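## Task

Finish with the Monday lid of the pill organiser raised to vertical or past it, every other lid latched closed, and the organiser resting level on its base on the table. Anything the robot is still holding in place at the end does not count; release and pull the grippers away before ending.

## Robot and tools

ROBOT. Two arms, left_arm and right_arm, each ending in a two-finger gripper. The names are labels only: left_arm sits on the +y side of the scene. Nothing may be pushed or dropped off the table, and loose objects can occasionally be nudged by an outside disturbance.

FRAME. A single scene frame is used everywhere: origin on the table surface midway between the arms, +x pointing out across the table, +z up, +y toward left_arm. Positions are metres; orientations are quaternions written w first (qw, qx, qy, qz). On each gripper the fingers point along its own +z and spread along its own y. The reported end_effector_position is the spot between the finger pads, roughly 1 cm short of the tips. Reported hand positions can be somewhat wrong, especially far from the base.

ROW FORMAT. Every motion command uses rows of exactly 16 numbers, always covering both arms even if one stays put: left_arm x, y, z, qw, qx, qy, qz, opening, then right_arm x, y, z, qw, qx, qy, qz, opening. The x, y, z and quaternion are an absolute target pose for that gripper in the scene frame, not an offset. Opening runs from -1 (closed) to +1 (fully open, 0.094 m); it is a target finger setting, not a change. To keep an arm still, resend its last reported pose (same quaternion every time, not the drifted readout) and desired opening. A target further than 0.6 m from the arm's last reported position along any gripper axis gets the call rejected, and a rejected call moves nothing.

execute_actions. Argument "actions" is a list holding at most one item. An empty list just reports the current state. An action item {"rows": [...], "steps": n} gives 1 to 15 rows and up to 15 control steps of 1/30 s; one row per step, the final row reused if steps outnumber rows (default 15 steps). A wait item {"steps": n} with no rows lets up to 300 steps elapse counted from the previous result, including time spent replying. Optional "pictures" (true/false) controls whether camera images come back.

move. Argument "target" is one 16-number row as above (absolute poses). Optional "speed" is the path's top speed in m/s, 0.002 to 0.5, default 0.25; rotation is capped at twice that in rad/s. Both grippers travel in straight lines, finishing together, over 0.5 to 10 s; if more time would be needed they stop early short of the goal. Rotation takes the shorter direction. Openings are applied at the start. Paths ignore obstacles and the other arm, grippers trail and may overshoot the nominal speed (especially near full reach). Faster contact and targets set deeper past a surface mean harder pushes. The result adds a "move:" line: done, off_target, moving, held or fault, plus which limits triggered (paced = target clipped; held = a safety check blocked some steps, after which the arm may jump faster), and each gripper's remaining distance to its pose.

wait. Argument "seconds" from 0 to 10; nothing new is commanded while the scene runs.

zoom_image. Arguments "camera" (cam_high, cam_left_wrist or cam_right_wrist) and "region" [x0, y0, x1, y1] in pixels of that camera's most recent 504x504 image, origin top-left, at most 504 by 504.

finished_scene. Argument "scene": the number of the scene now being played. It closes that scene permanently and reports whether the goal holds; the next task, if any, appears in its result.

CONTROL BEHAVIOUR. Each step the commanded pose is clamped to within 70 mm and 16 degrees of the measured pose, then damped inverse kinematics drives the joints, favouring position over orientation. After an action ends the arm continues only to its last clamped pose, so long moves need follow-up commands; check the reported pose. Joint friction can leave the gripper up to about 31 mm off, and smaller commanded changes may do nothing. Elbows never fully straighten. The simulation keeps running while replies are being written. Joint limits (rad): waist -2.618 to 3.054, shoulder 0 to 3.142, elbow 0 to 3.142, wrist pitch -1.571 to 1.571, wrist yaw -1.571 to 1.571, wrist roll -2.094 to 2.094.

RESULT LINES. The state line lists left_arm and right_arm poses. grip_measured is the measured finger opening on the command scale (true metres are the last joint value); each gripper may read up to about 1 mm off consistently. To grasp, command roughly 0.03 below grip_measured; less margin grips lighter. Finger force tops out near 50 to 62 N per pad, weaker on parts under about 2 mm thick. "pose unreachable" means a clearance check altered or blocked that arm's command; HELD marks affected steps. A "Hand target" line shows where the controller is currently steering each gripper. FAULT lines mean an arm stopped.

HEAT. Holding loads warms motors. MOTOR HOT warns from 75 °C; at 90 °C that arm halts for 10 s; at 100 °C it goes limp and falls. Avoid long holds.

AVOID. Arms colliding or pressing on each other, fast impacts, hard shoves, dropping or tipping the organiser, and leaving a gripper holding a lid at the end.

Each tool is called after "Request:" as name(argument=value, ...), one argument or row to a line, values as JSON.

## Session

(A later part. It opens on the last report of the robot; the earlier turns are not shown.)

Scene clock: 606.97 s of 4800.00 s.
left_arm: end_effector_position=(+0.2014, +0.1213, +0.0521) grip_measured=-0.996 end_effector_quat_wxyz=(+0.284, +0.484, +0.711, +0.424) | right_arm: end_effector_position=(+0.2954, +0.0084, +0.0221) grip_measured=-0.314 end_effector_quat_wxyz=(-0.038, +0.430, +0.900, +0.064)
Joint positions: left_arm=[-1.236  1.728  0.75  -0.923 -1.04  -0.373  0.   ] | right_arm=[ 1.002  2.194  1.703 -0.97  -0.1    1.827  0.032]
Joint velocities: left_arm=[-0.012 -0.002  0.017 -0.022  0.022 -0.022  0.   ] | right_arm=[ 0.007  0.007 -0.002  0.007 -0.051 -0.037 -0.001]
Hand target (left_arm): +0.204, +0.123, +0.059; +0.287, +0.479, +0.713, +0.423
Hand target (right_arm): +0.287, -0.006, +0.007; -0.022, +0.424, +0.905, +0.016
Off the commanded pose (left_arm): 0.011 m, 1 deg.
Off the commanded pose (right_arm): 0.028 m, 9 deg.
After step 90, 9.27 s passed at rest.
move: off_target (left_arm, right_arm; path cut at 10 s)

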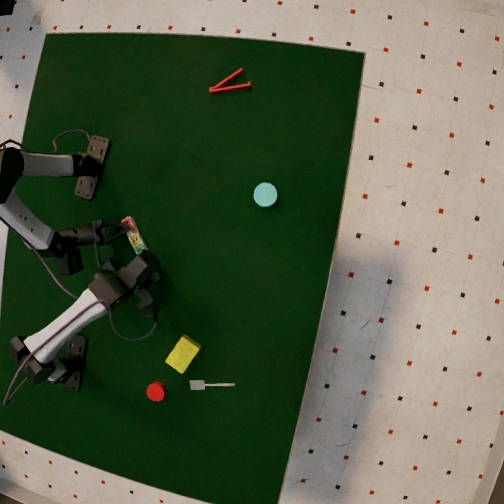

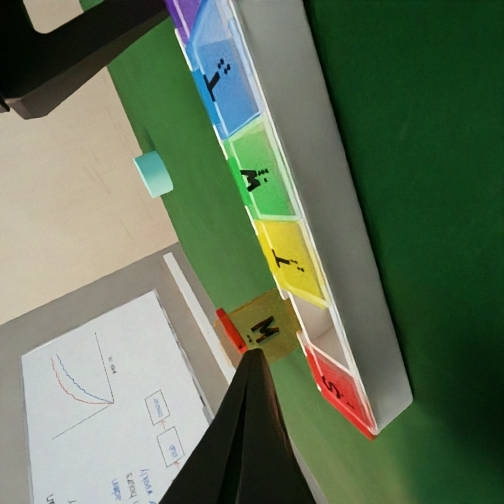

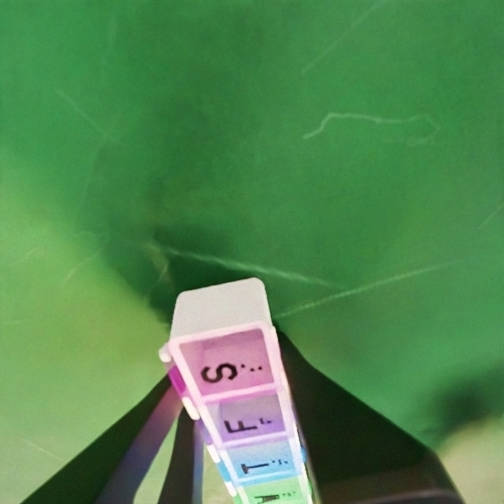

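Request:
move(
  target=[0.222,0.134,0.056,0.2879,0.4792,0.7108,0.4271,-1,0.294,0.006,0.016,-0.038,0.430,0.900,0.064,-0.5],
  speed=0.02,
)

Request:
zoom_image(
  camera="cam_high",
  region=[80,200,170,280],
)

Scene clock: 615.13 s of 4800.00 s.
left_arm: end_effector_position=(+0.2188, +0.1277, +0.0544) grip_measured=-0.996 end_effector_quat_wxyz=(+0.285, +0.485, +0.710, +0.424) | right_arm: end_effector_position=(+0.2976, +0.0165, +0.0237) grip_measured=-0.314 end_effector_quat_wxyz=(-0.044, +0.433, +0.897, +0.081)
Joint positions: left_arm=[-1.154  1.67   0.707 -0.797 -1.062 -0.208  0.   ] | right_arm=[ 1.002  2.193  1.703 -0.938 -0.118  1.837  0.032]
Joint velocities: left_arm=[-0.012 -0.017 -0.022  0.081  0.007  0.022  0.001] | right_arm=[ 0.002 -0.002 -0.002 -0.022  0.11   0.037 -0.   ]
Hand target (left_arm): +0.221, +0.134, +0.055; +0.288, +0.480, +0.711, +0.427
Hand target (right_arm): +0.294, +0.006, +0.016; -0.038, +0.430, +0.900, +0.064
Off the commanded pose (left_arm): 0.007 m, 1 deg.
Off the commanded pose (right_arm): 0.014 m, 2 deg.
After step 90, 3.73 s passed at rest.
move: off_target (right_arm)

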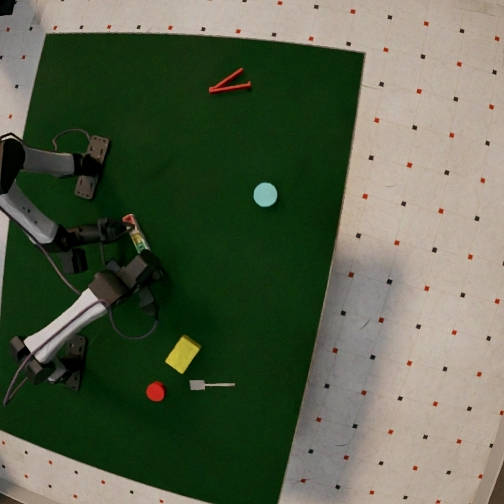

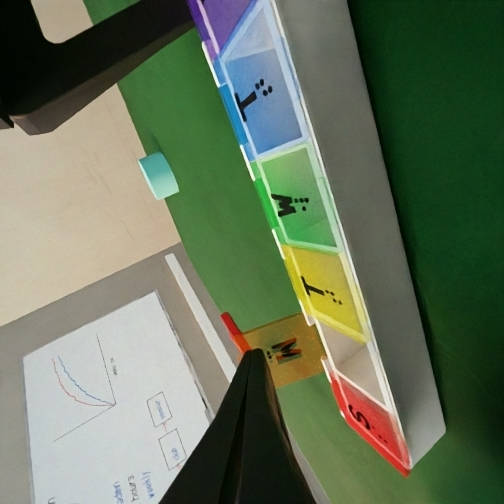

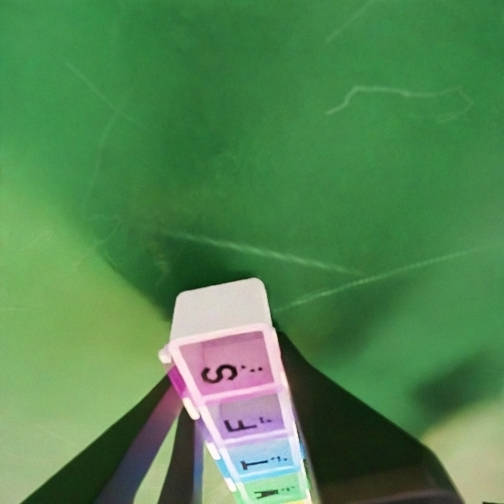

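Region (80, 200, 170, 280) of cam_high's 504x504 image, scaled by 5.600, with more detail than that image has.

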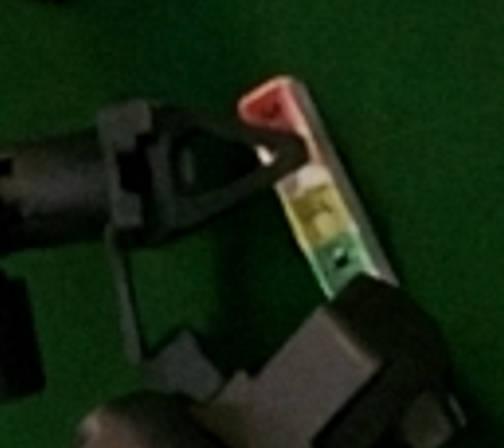

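Request:
move(
  target=[0.175,0.150,0.075,0.2879,0.4792,0.7108,0.4271,-1,0.296,0.010,0.018,-0.038,0.430,0.900,0.064,-0.5],
  speed=0.08,
)

Request:
zoom_image(
  camera="cam_high",
  region=[80,200,170,280],
)

Scene clock: 620.53 s of 4800.00 s.
left_arm: end_effector_position=(+0.1789, +0.1479, +0.0749) grip_measured=-0.996 end_effector_quat_wxyz=(+0.291, +0.475, +0.710, +0.430) | right_arm: end_effector_position=(+0.2972, +0.0169, +0.0238) grip_measured=-0.314 end_effector_quat_wxyz=(-0.046, +0.434, +0.896, +0.082)
Joint positions: left_arm=[-1.332  1.625  0.706 -1.153 -1.019 -0.576  0.   ] | right_arm=[ 1.002  2.193  1.703 -0.937 -0.121  1.84   0.032]
Joint velocities: left_arm=[-0.012 -0.007  0.002  0.022 -0.037  0.007  0.001] | right_arm=[ 0.002 -0.017 -0.002 -0.007 -0.037 -0.022  0.001]
Hand target (left_arm): +0.176, +0.150, +0.076; +0.288, +0.477, +0.710, +0.429
Hand target (right_arm): +0.296, +0.010, +0.018; -0.038, +0.430, +0.900, +0.064
Off the commanded pose (left_arm): 0.004 m, 1 deg.
Off the commanded pose (right_arm): 0.009 m, 2 deg.
After step 90, 1.10 s passed at rest.
move: done

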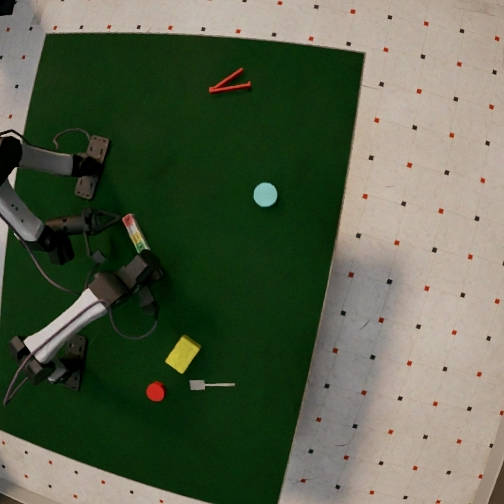

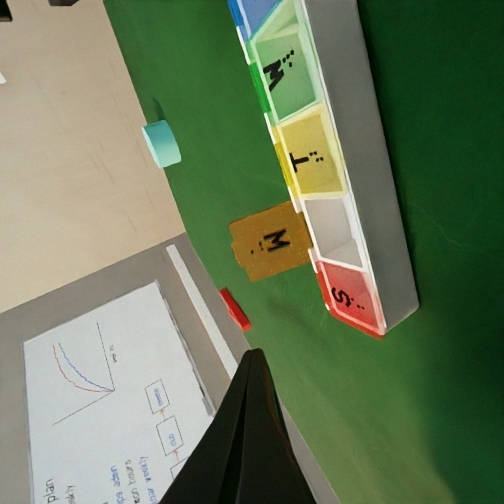

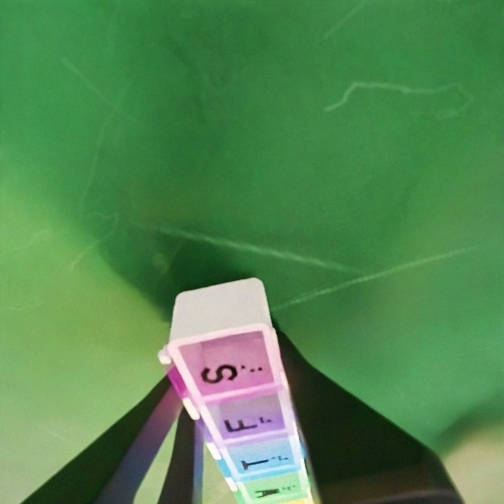

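Region (80, 200, 170, 280) of cam_high's 504x504 image, scaled by 5.600, with more detail than that image has.

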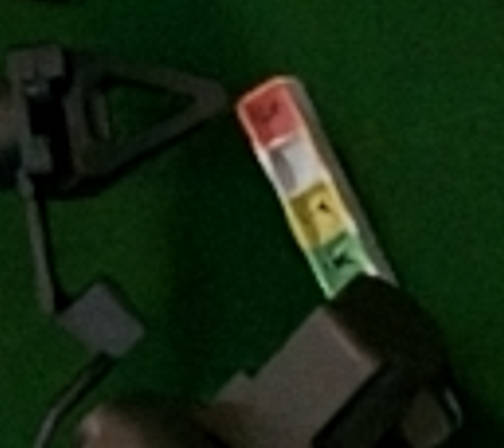

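Request:
move(
  target=[0.200,0.128,0.056,0.3485,0.5800,0.6312,0.3793,-1,0.296,0.010,0.018,-0.038,0.430,0.900,0.064,-0.5],
  speed=0.08,
)

Request:
move(
  target=[0.233,0.142,0.052,0.3485,0.5800,0.6312,0.3793,-1,0.296,0.010,0.018,-0.038,0.430,0.900,0.064,-0.5],
  speed=0.025,
)

Request:
zoom_image(
  camera="cam_high",
  region=[80,200,170,280],
)

Scene clock: 637.97 s of 4800.00 s.
left_arm: end_effector_position=(+0.1994, +0.1225, +0.0552) grip_measured=-0.996 end_effector_quat_wxyz=(+0.350, +0.583, +0.625, +0.383) | right_arm: end_effector_position=(+0.2966, +0.0174, +0.0239) grip_measured=-0.314 end_effector_quat_wxyz=(-0.048, +0.434, +0.896, +0.082)
Joint positions: left_arm=[-1.264  1.397  0.44  -0.449 -1.083  0.196  0.   ] | right_arm=[ 1.002  2.193  1.703 -0.937 -0.126  1.84   0.032]
Joint velocities: left_arm=[ 0.002  0.002 -0.002 -0.022  0.007  0.081 -0.   ] | right_arm=[ 0.007  0.007  0.002  0.037 -0.081 -0.022 -0.001]
Hand target (left_arm): +0.200, +0.127, +0.053; +0.350, +0.582, +0.630, +0.378
Hand target (right_arm): +0.296, +0.010, +0.018; -0.038, +0.430, +0.900, +0.064
Off the commanded pose (left_arm): 0.006 m, 1 deg.
Off the commanded pose (right_arm): 0.009 m, 2 deg.
After step 90, 11.97 s passed at rest.
move: done

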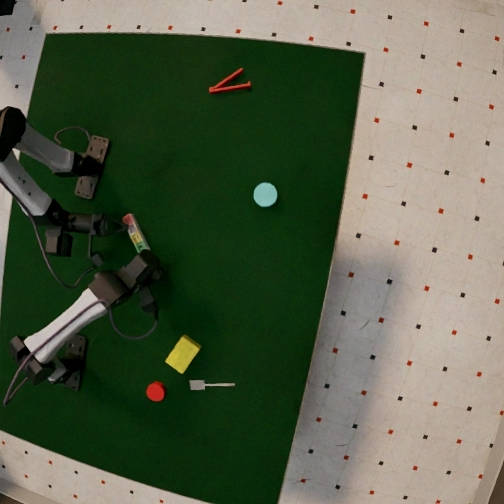

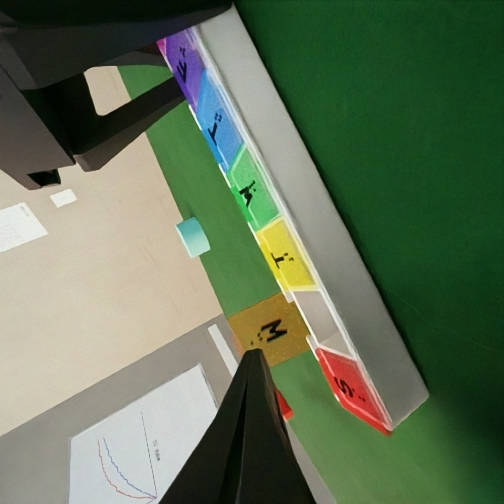

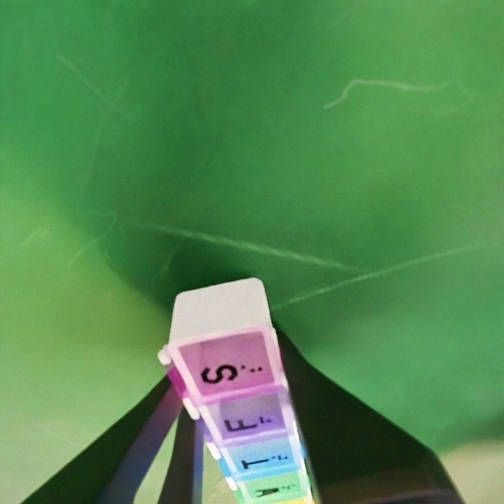

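Scene clock: 639.80 s of 4800.00 s.
left_arm: end_effector_position=(+0.2313, +0.1311, +0.0549) grip_measured=-0.996 end_effector_quat_wxyz=(+0.357, +0.581, +0.629, +0.373) | right_arm: end_effector_position=(+0.3044, +0.0173, +0.0242) grip_measured=-0.314 end_effector_quat_wxyz=(-0.038, +0.450, +0.888, +0.089)
Joint positions: left_arm=[-1.071  1.304  0.333 -0.094 -1.008  0.563  0.   ] | right_arm=[ 0.995  2.193  1.703 -0.919 -0.107  1.869  0.032]
Joint velocities: left_arm=[ 0.007 -0.017 -0.007  0.007 -0.037 -0.022  0.   ] | right_arm=[-0.002 -0.002 -0.007  0.051 -0.022  0.022 -0.001]
Hand target (left_arm): +0.232, +0.141, +0.051; +0.349, +0.581, +0.631, +0.378
Hand target (right_arm): +0.296, +0.010, +0.018; -0.038, +0.430, +0.900, +0.065
Off the commanded pose (left_arm): 0.011 m, 1 deg.
Off the commanded pose (right_arm): 0.013 m, 4 deg.
move: off_target (left_arm, right_arm)

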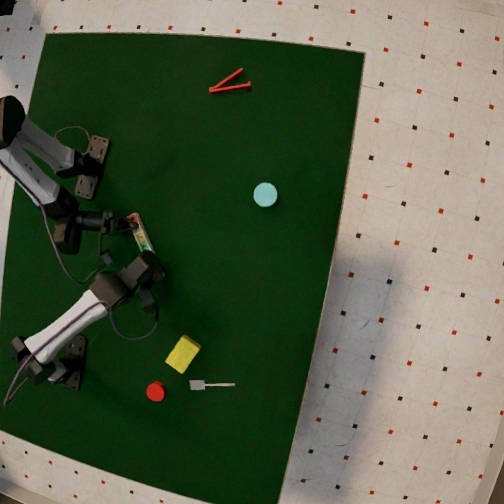

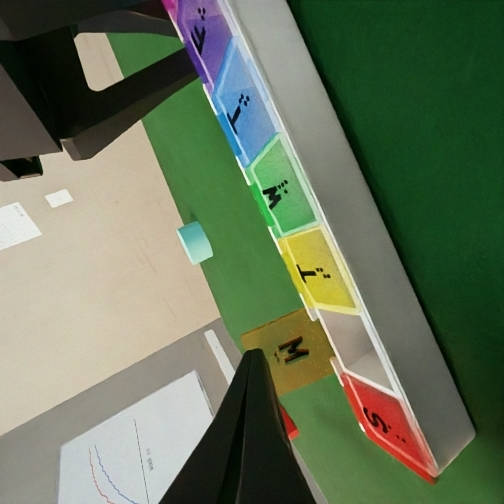

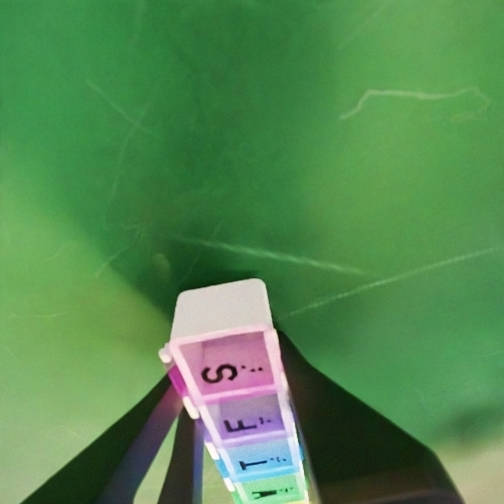

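Region (80, 200, 170, 280) of cam_high's 504x504 image, scaled by 5.600, with more detail than that image has.

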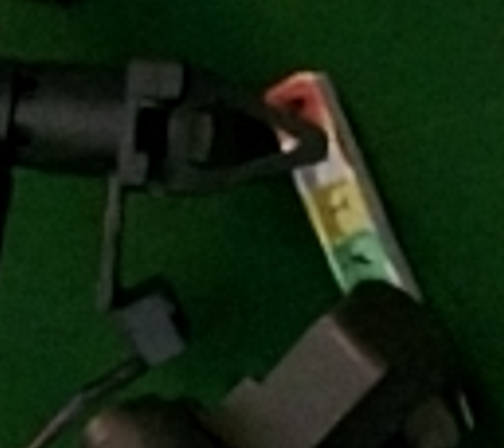

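Request:
move(
  target=[0.185,0.160,0.085,0.3485,0.5800,0.6312,0.3793,-1,0.303,0.016,0.020,-0.038,0.447,0.890,0.080,-0.5],
  speed=0.08,
)

Request:
move(
  target=[0.17,0.22,0.13,0.3485,0.5800,0.6312,0.3793,-1,0.303,0.016,0.022,-0.038,0.447,0.890,0.080,0.2],
  speed=0.15,
)

Request:
move(
  target=[0.17,0.22,0.13,0.3485,0.5800,0.6312,0.3793,-1,0.31,0.0,0.09,-0.038,0.447,0.890,0.080,0.2],
  speed=0.1,
)

Request:
zoom_image(
  camera="cam_high",
  region=[90,190,180,280],
)

Scene clock: 655.60 s of 4800.00 s.
left_arm: end_effector_position=(+0.1868, +0.1628, +0.0837) grip_measured=-0.996 end_effector_quat_wxyz=(+0.352, +0.574, +0.637, +0.375) | right_arm: end_effector_position=(+0.3047, +0.0184, +0.0245) grip_measured=-0.314 end_effector_quat_wxyz=(-0.041, +0.453, +0.886, +0.092)
Joint positions: left_arm=[-1.301  1.114  0.414 -0.787 -1.078  0.075  0.   ] | right_arm=[ 0.994  2.193  1.703 -0.914 -0.113  1.876  0.032]
Joint velocities: left_arm=[ 0.012  0.002 -0.002 -0.037 -0.081  0.051 -0.001] | right_arm=[-0.012 -0.002 -0.002  0.007 -0.022 -0.022  0.001]
Hand target (left_arm): +0.186, +0.161, +0.085; +0.347, +0.579, +0.631, +0.381
Hand target (right_arm): +0.303, +0.016, +0.020; -0.038, +0.447, +0.890, +0.080
Off the commanded pose (left_arm): 0.004 m, 1 deg.
Off the commanded pose (right_arm): 0.005 m, 2 deg.
After step 90, 11.23 s passed at rest.
move: done

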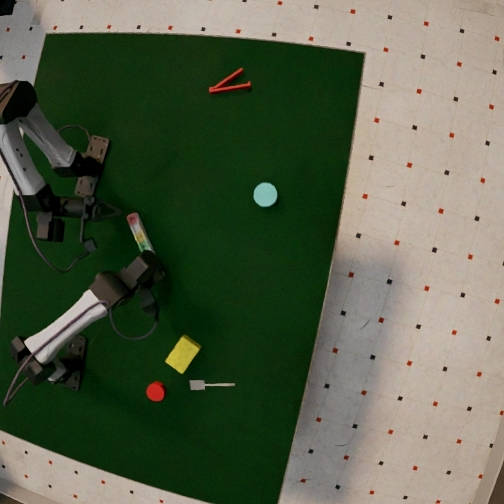

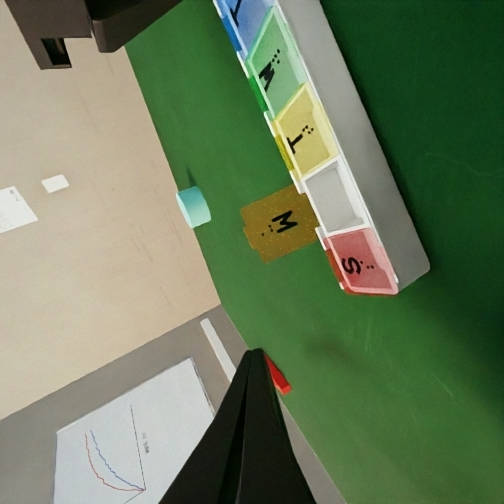

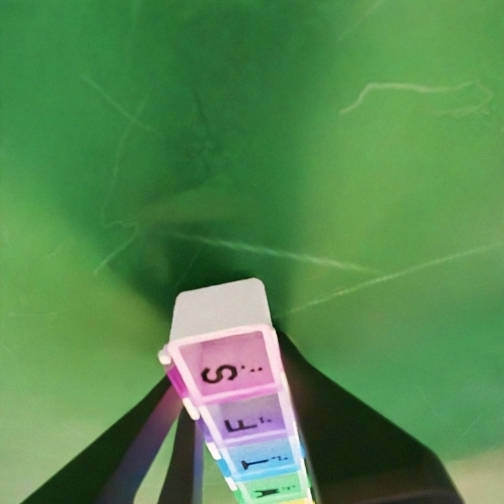

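Scene clock: 657.07 s of 4800.00 s.
left_arm: end_effector_position=(+0.1712, +0.2213, +0.1274) grip_measured=-0.996 end_effector_quat_wxyz=(+0.356, +0.573, +0.637, +0.373) | right_arm: end_effector_position=(+0.3041, +0.0177, +0.0243) grip_measured=+0.198 end_effector_quat_wxyz=(-0.041, +0.452, +0.887, +0.090)
Joint positions: left_arm=[-1.409  0.771  0.468 -1.37  -1.08  -0.146  0.   ] | right_arm=[ 0.994  2.193  1.703 -0.918 -0.113  1.873  0.056]
Joint velocities: left_arm=[ 0.007  0.11  -0.012  0.007 -0.037 -0.095 -0.001] | right_arm=[-0.007  0.002  0.012  0.007  0.022  0.007  0.   ]
Hand target (left_arm): +0.170, +0.220, +0.130; +0.348, +0.580, +0.631, +0.380
Hand target (right_arm): +0.303, +0.016, +0.022; -0.038, +0.447, +0.890, +0.080
Off the commanded pose (left_arm): 0.003 m, 2 deg.
Off the commanded pose (right_arm): 0.003 m, 1 deg.
move: done

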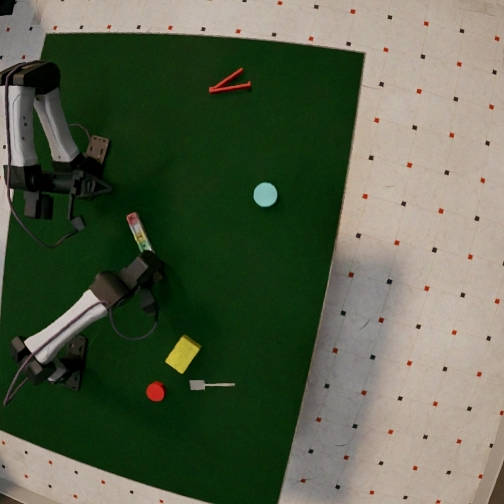

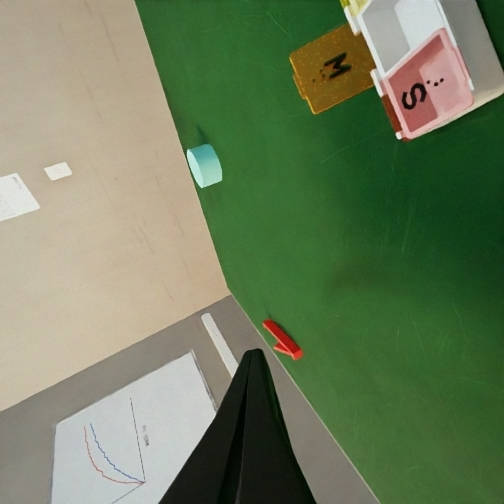

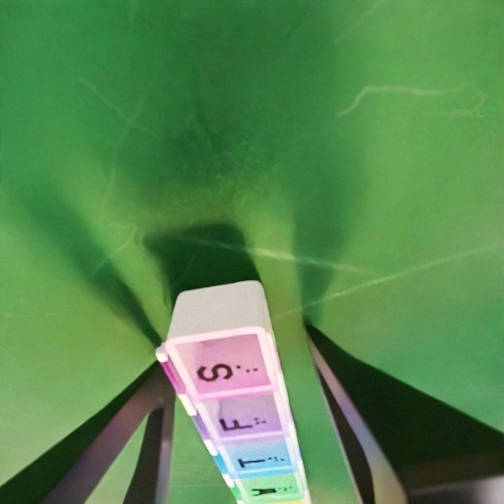

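Scene clock: 658.33 s of 4800.00 s.
left_arm: end_effector_position=(+0.1712, +0.2222, +0.1274) grip_measured=-0.996 end_effector_quat_wxyz=(+0.354, +0.573, +0.637, +0.374) | right_arm: end_effector_position=(+0.3039, -0.0003, +0.0789) grip_measured=+0.198 end_effector_quat_wxyz=(-0.043, +0.448, +0.890, +0.071)
Joint positions: left_arm=[-1.409  0.772  0.468 -1.376 -1.08  -0.15   0.   ] | right_arm=[ 0.97   2.137  1.84  -1.152 -0.113  1.837  0.056]
Joint velocities: left_arm=[ 0.007 -0.007 -0.002 -0.066 -0.037  0.037 -0.001] | right_arm=[-0.017  0.002 -0.002 -0.066  0.007 -0.007  0.   ]
Hand target (left_arm): +0.170, +0.220, +0.130; +0.349, +0.580, +0.631, +0.379
Hand target (right_arm): +0.309, -0.002, +0.090; -0.037, +0.447, +0.890, +0.080
Off the commanded pose (left_arm): 0.004 m, 1 deg.
Off the commanded pose (right_arm): 0.013 m, 1 deg.
move: off_target (right_arm)

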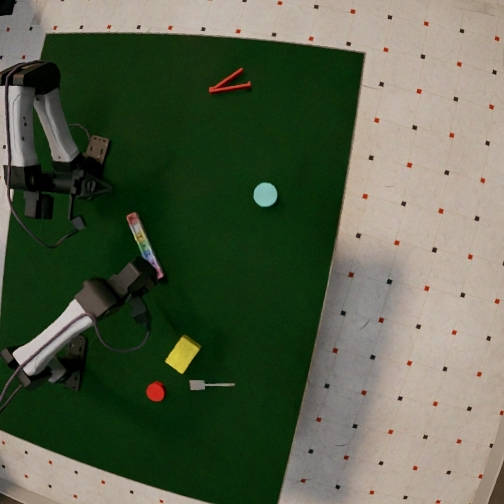

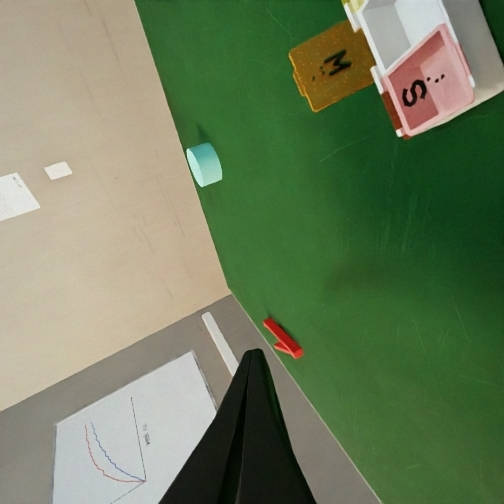

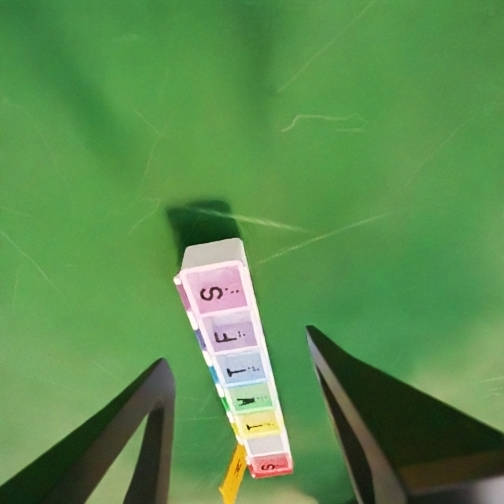

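Region (90, 190, 180, 280) of cam_high's 504x504 image, scaled by 5.600, with more detail than that image has.

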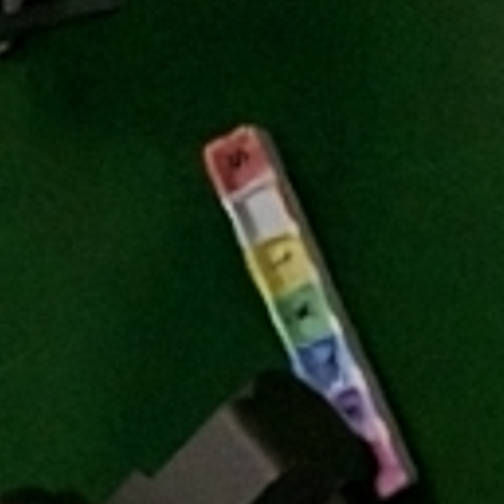

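Request:
move(
  target=[0.17,0.25,0.15,0.3485,0.5800,0.6312,0.3793,-1,0.25,-0.2,0.17,-0.038,0.447,0.890,0.080,0.2],
  speed=0.25,
)

Request:
zoom_image(
  camera="cam_high",
  region=[90,190,190,300],
)

Scene clock: 673.37 s of 4800.00 s.
left_arm: end_effector_position=(+0.1706, +0.2479, +0.1454) grip_measured=-0.996 end_effector_quat_wxyz=(+0.343, +0.585, +0.626, +0.386) | right_arm: end_effector_position=(+0.2545, -0.1982, +0.1715) grip_measured=+0.198 end_effector_quat_wxyz=(-0.022, +0.449, +0.889, +0.085)
Joint positions: left_arm=[-1.409  0.65   0.512 -1.568 -1.08  -0.128  0.   ] | right_arm=[ 0.64   1.441  1.356 -1.362 -0.125  1.509  0.056]
Joint velocities: left_arm=[-0.007  0.007  0.017 -0.051 -0.037 -0.095 -0.001] | right_arm=[ 0.012 -0.002 -0.002  0.007 -0.037 -0.125 -0.   ]
Hand target (left_arm): +0.170, +0.250, +0.150; +0.348, +0.580, +0.631, +0.379
Hand target (right_arm): +0.248, -0.203, +0.168; -0.032, +0.447, +0.891, +0.076
Off the commanded pose (left_arm): 0.005 m, 1 deg.
Off the commanded pose (right_arm): 0.005 m, 2 deg.
joint sent to its limit (left arm) — the command would take joint 4 (wrist pitch) past its lower limit, so that joint was sent only as far as its limit.
After step 90, 10.50 s passed at rest.
move: done

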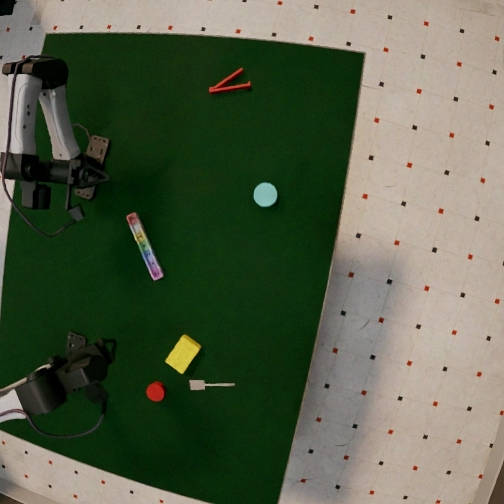

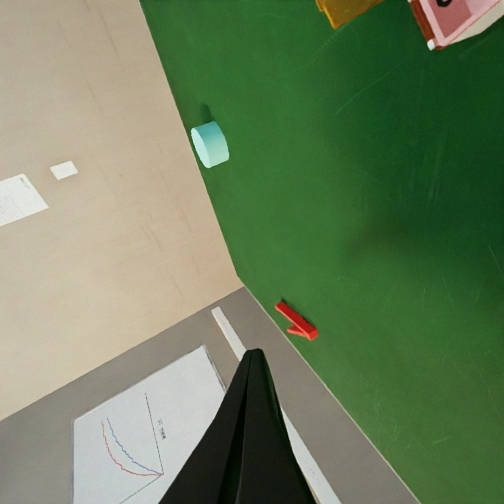

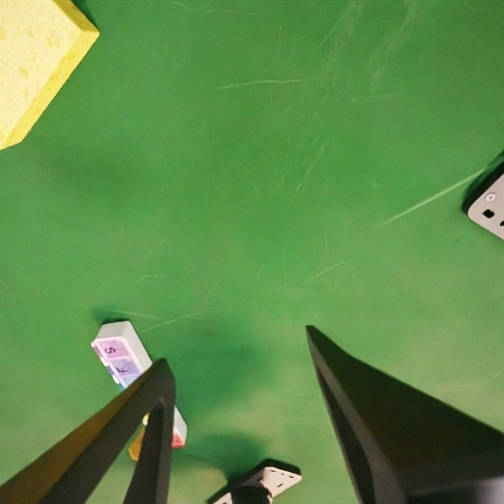

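Region (90, 190, 190, 300) of cam_high's 504x504 image, scaled by 4.582, with more detail than that image has; it fills the left 458 columns of this view, and the rest is white.

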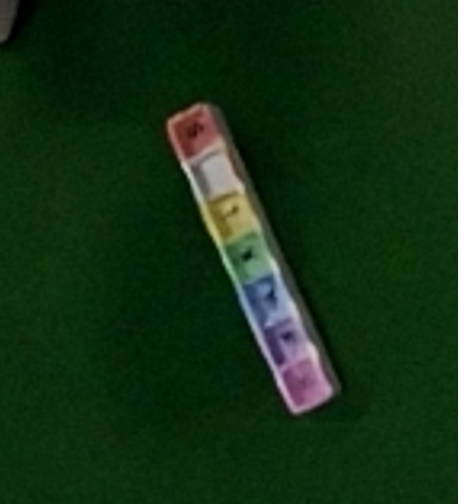

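Request:
finished_scene(
  scene=2,
)

The scene is finished: the task was done.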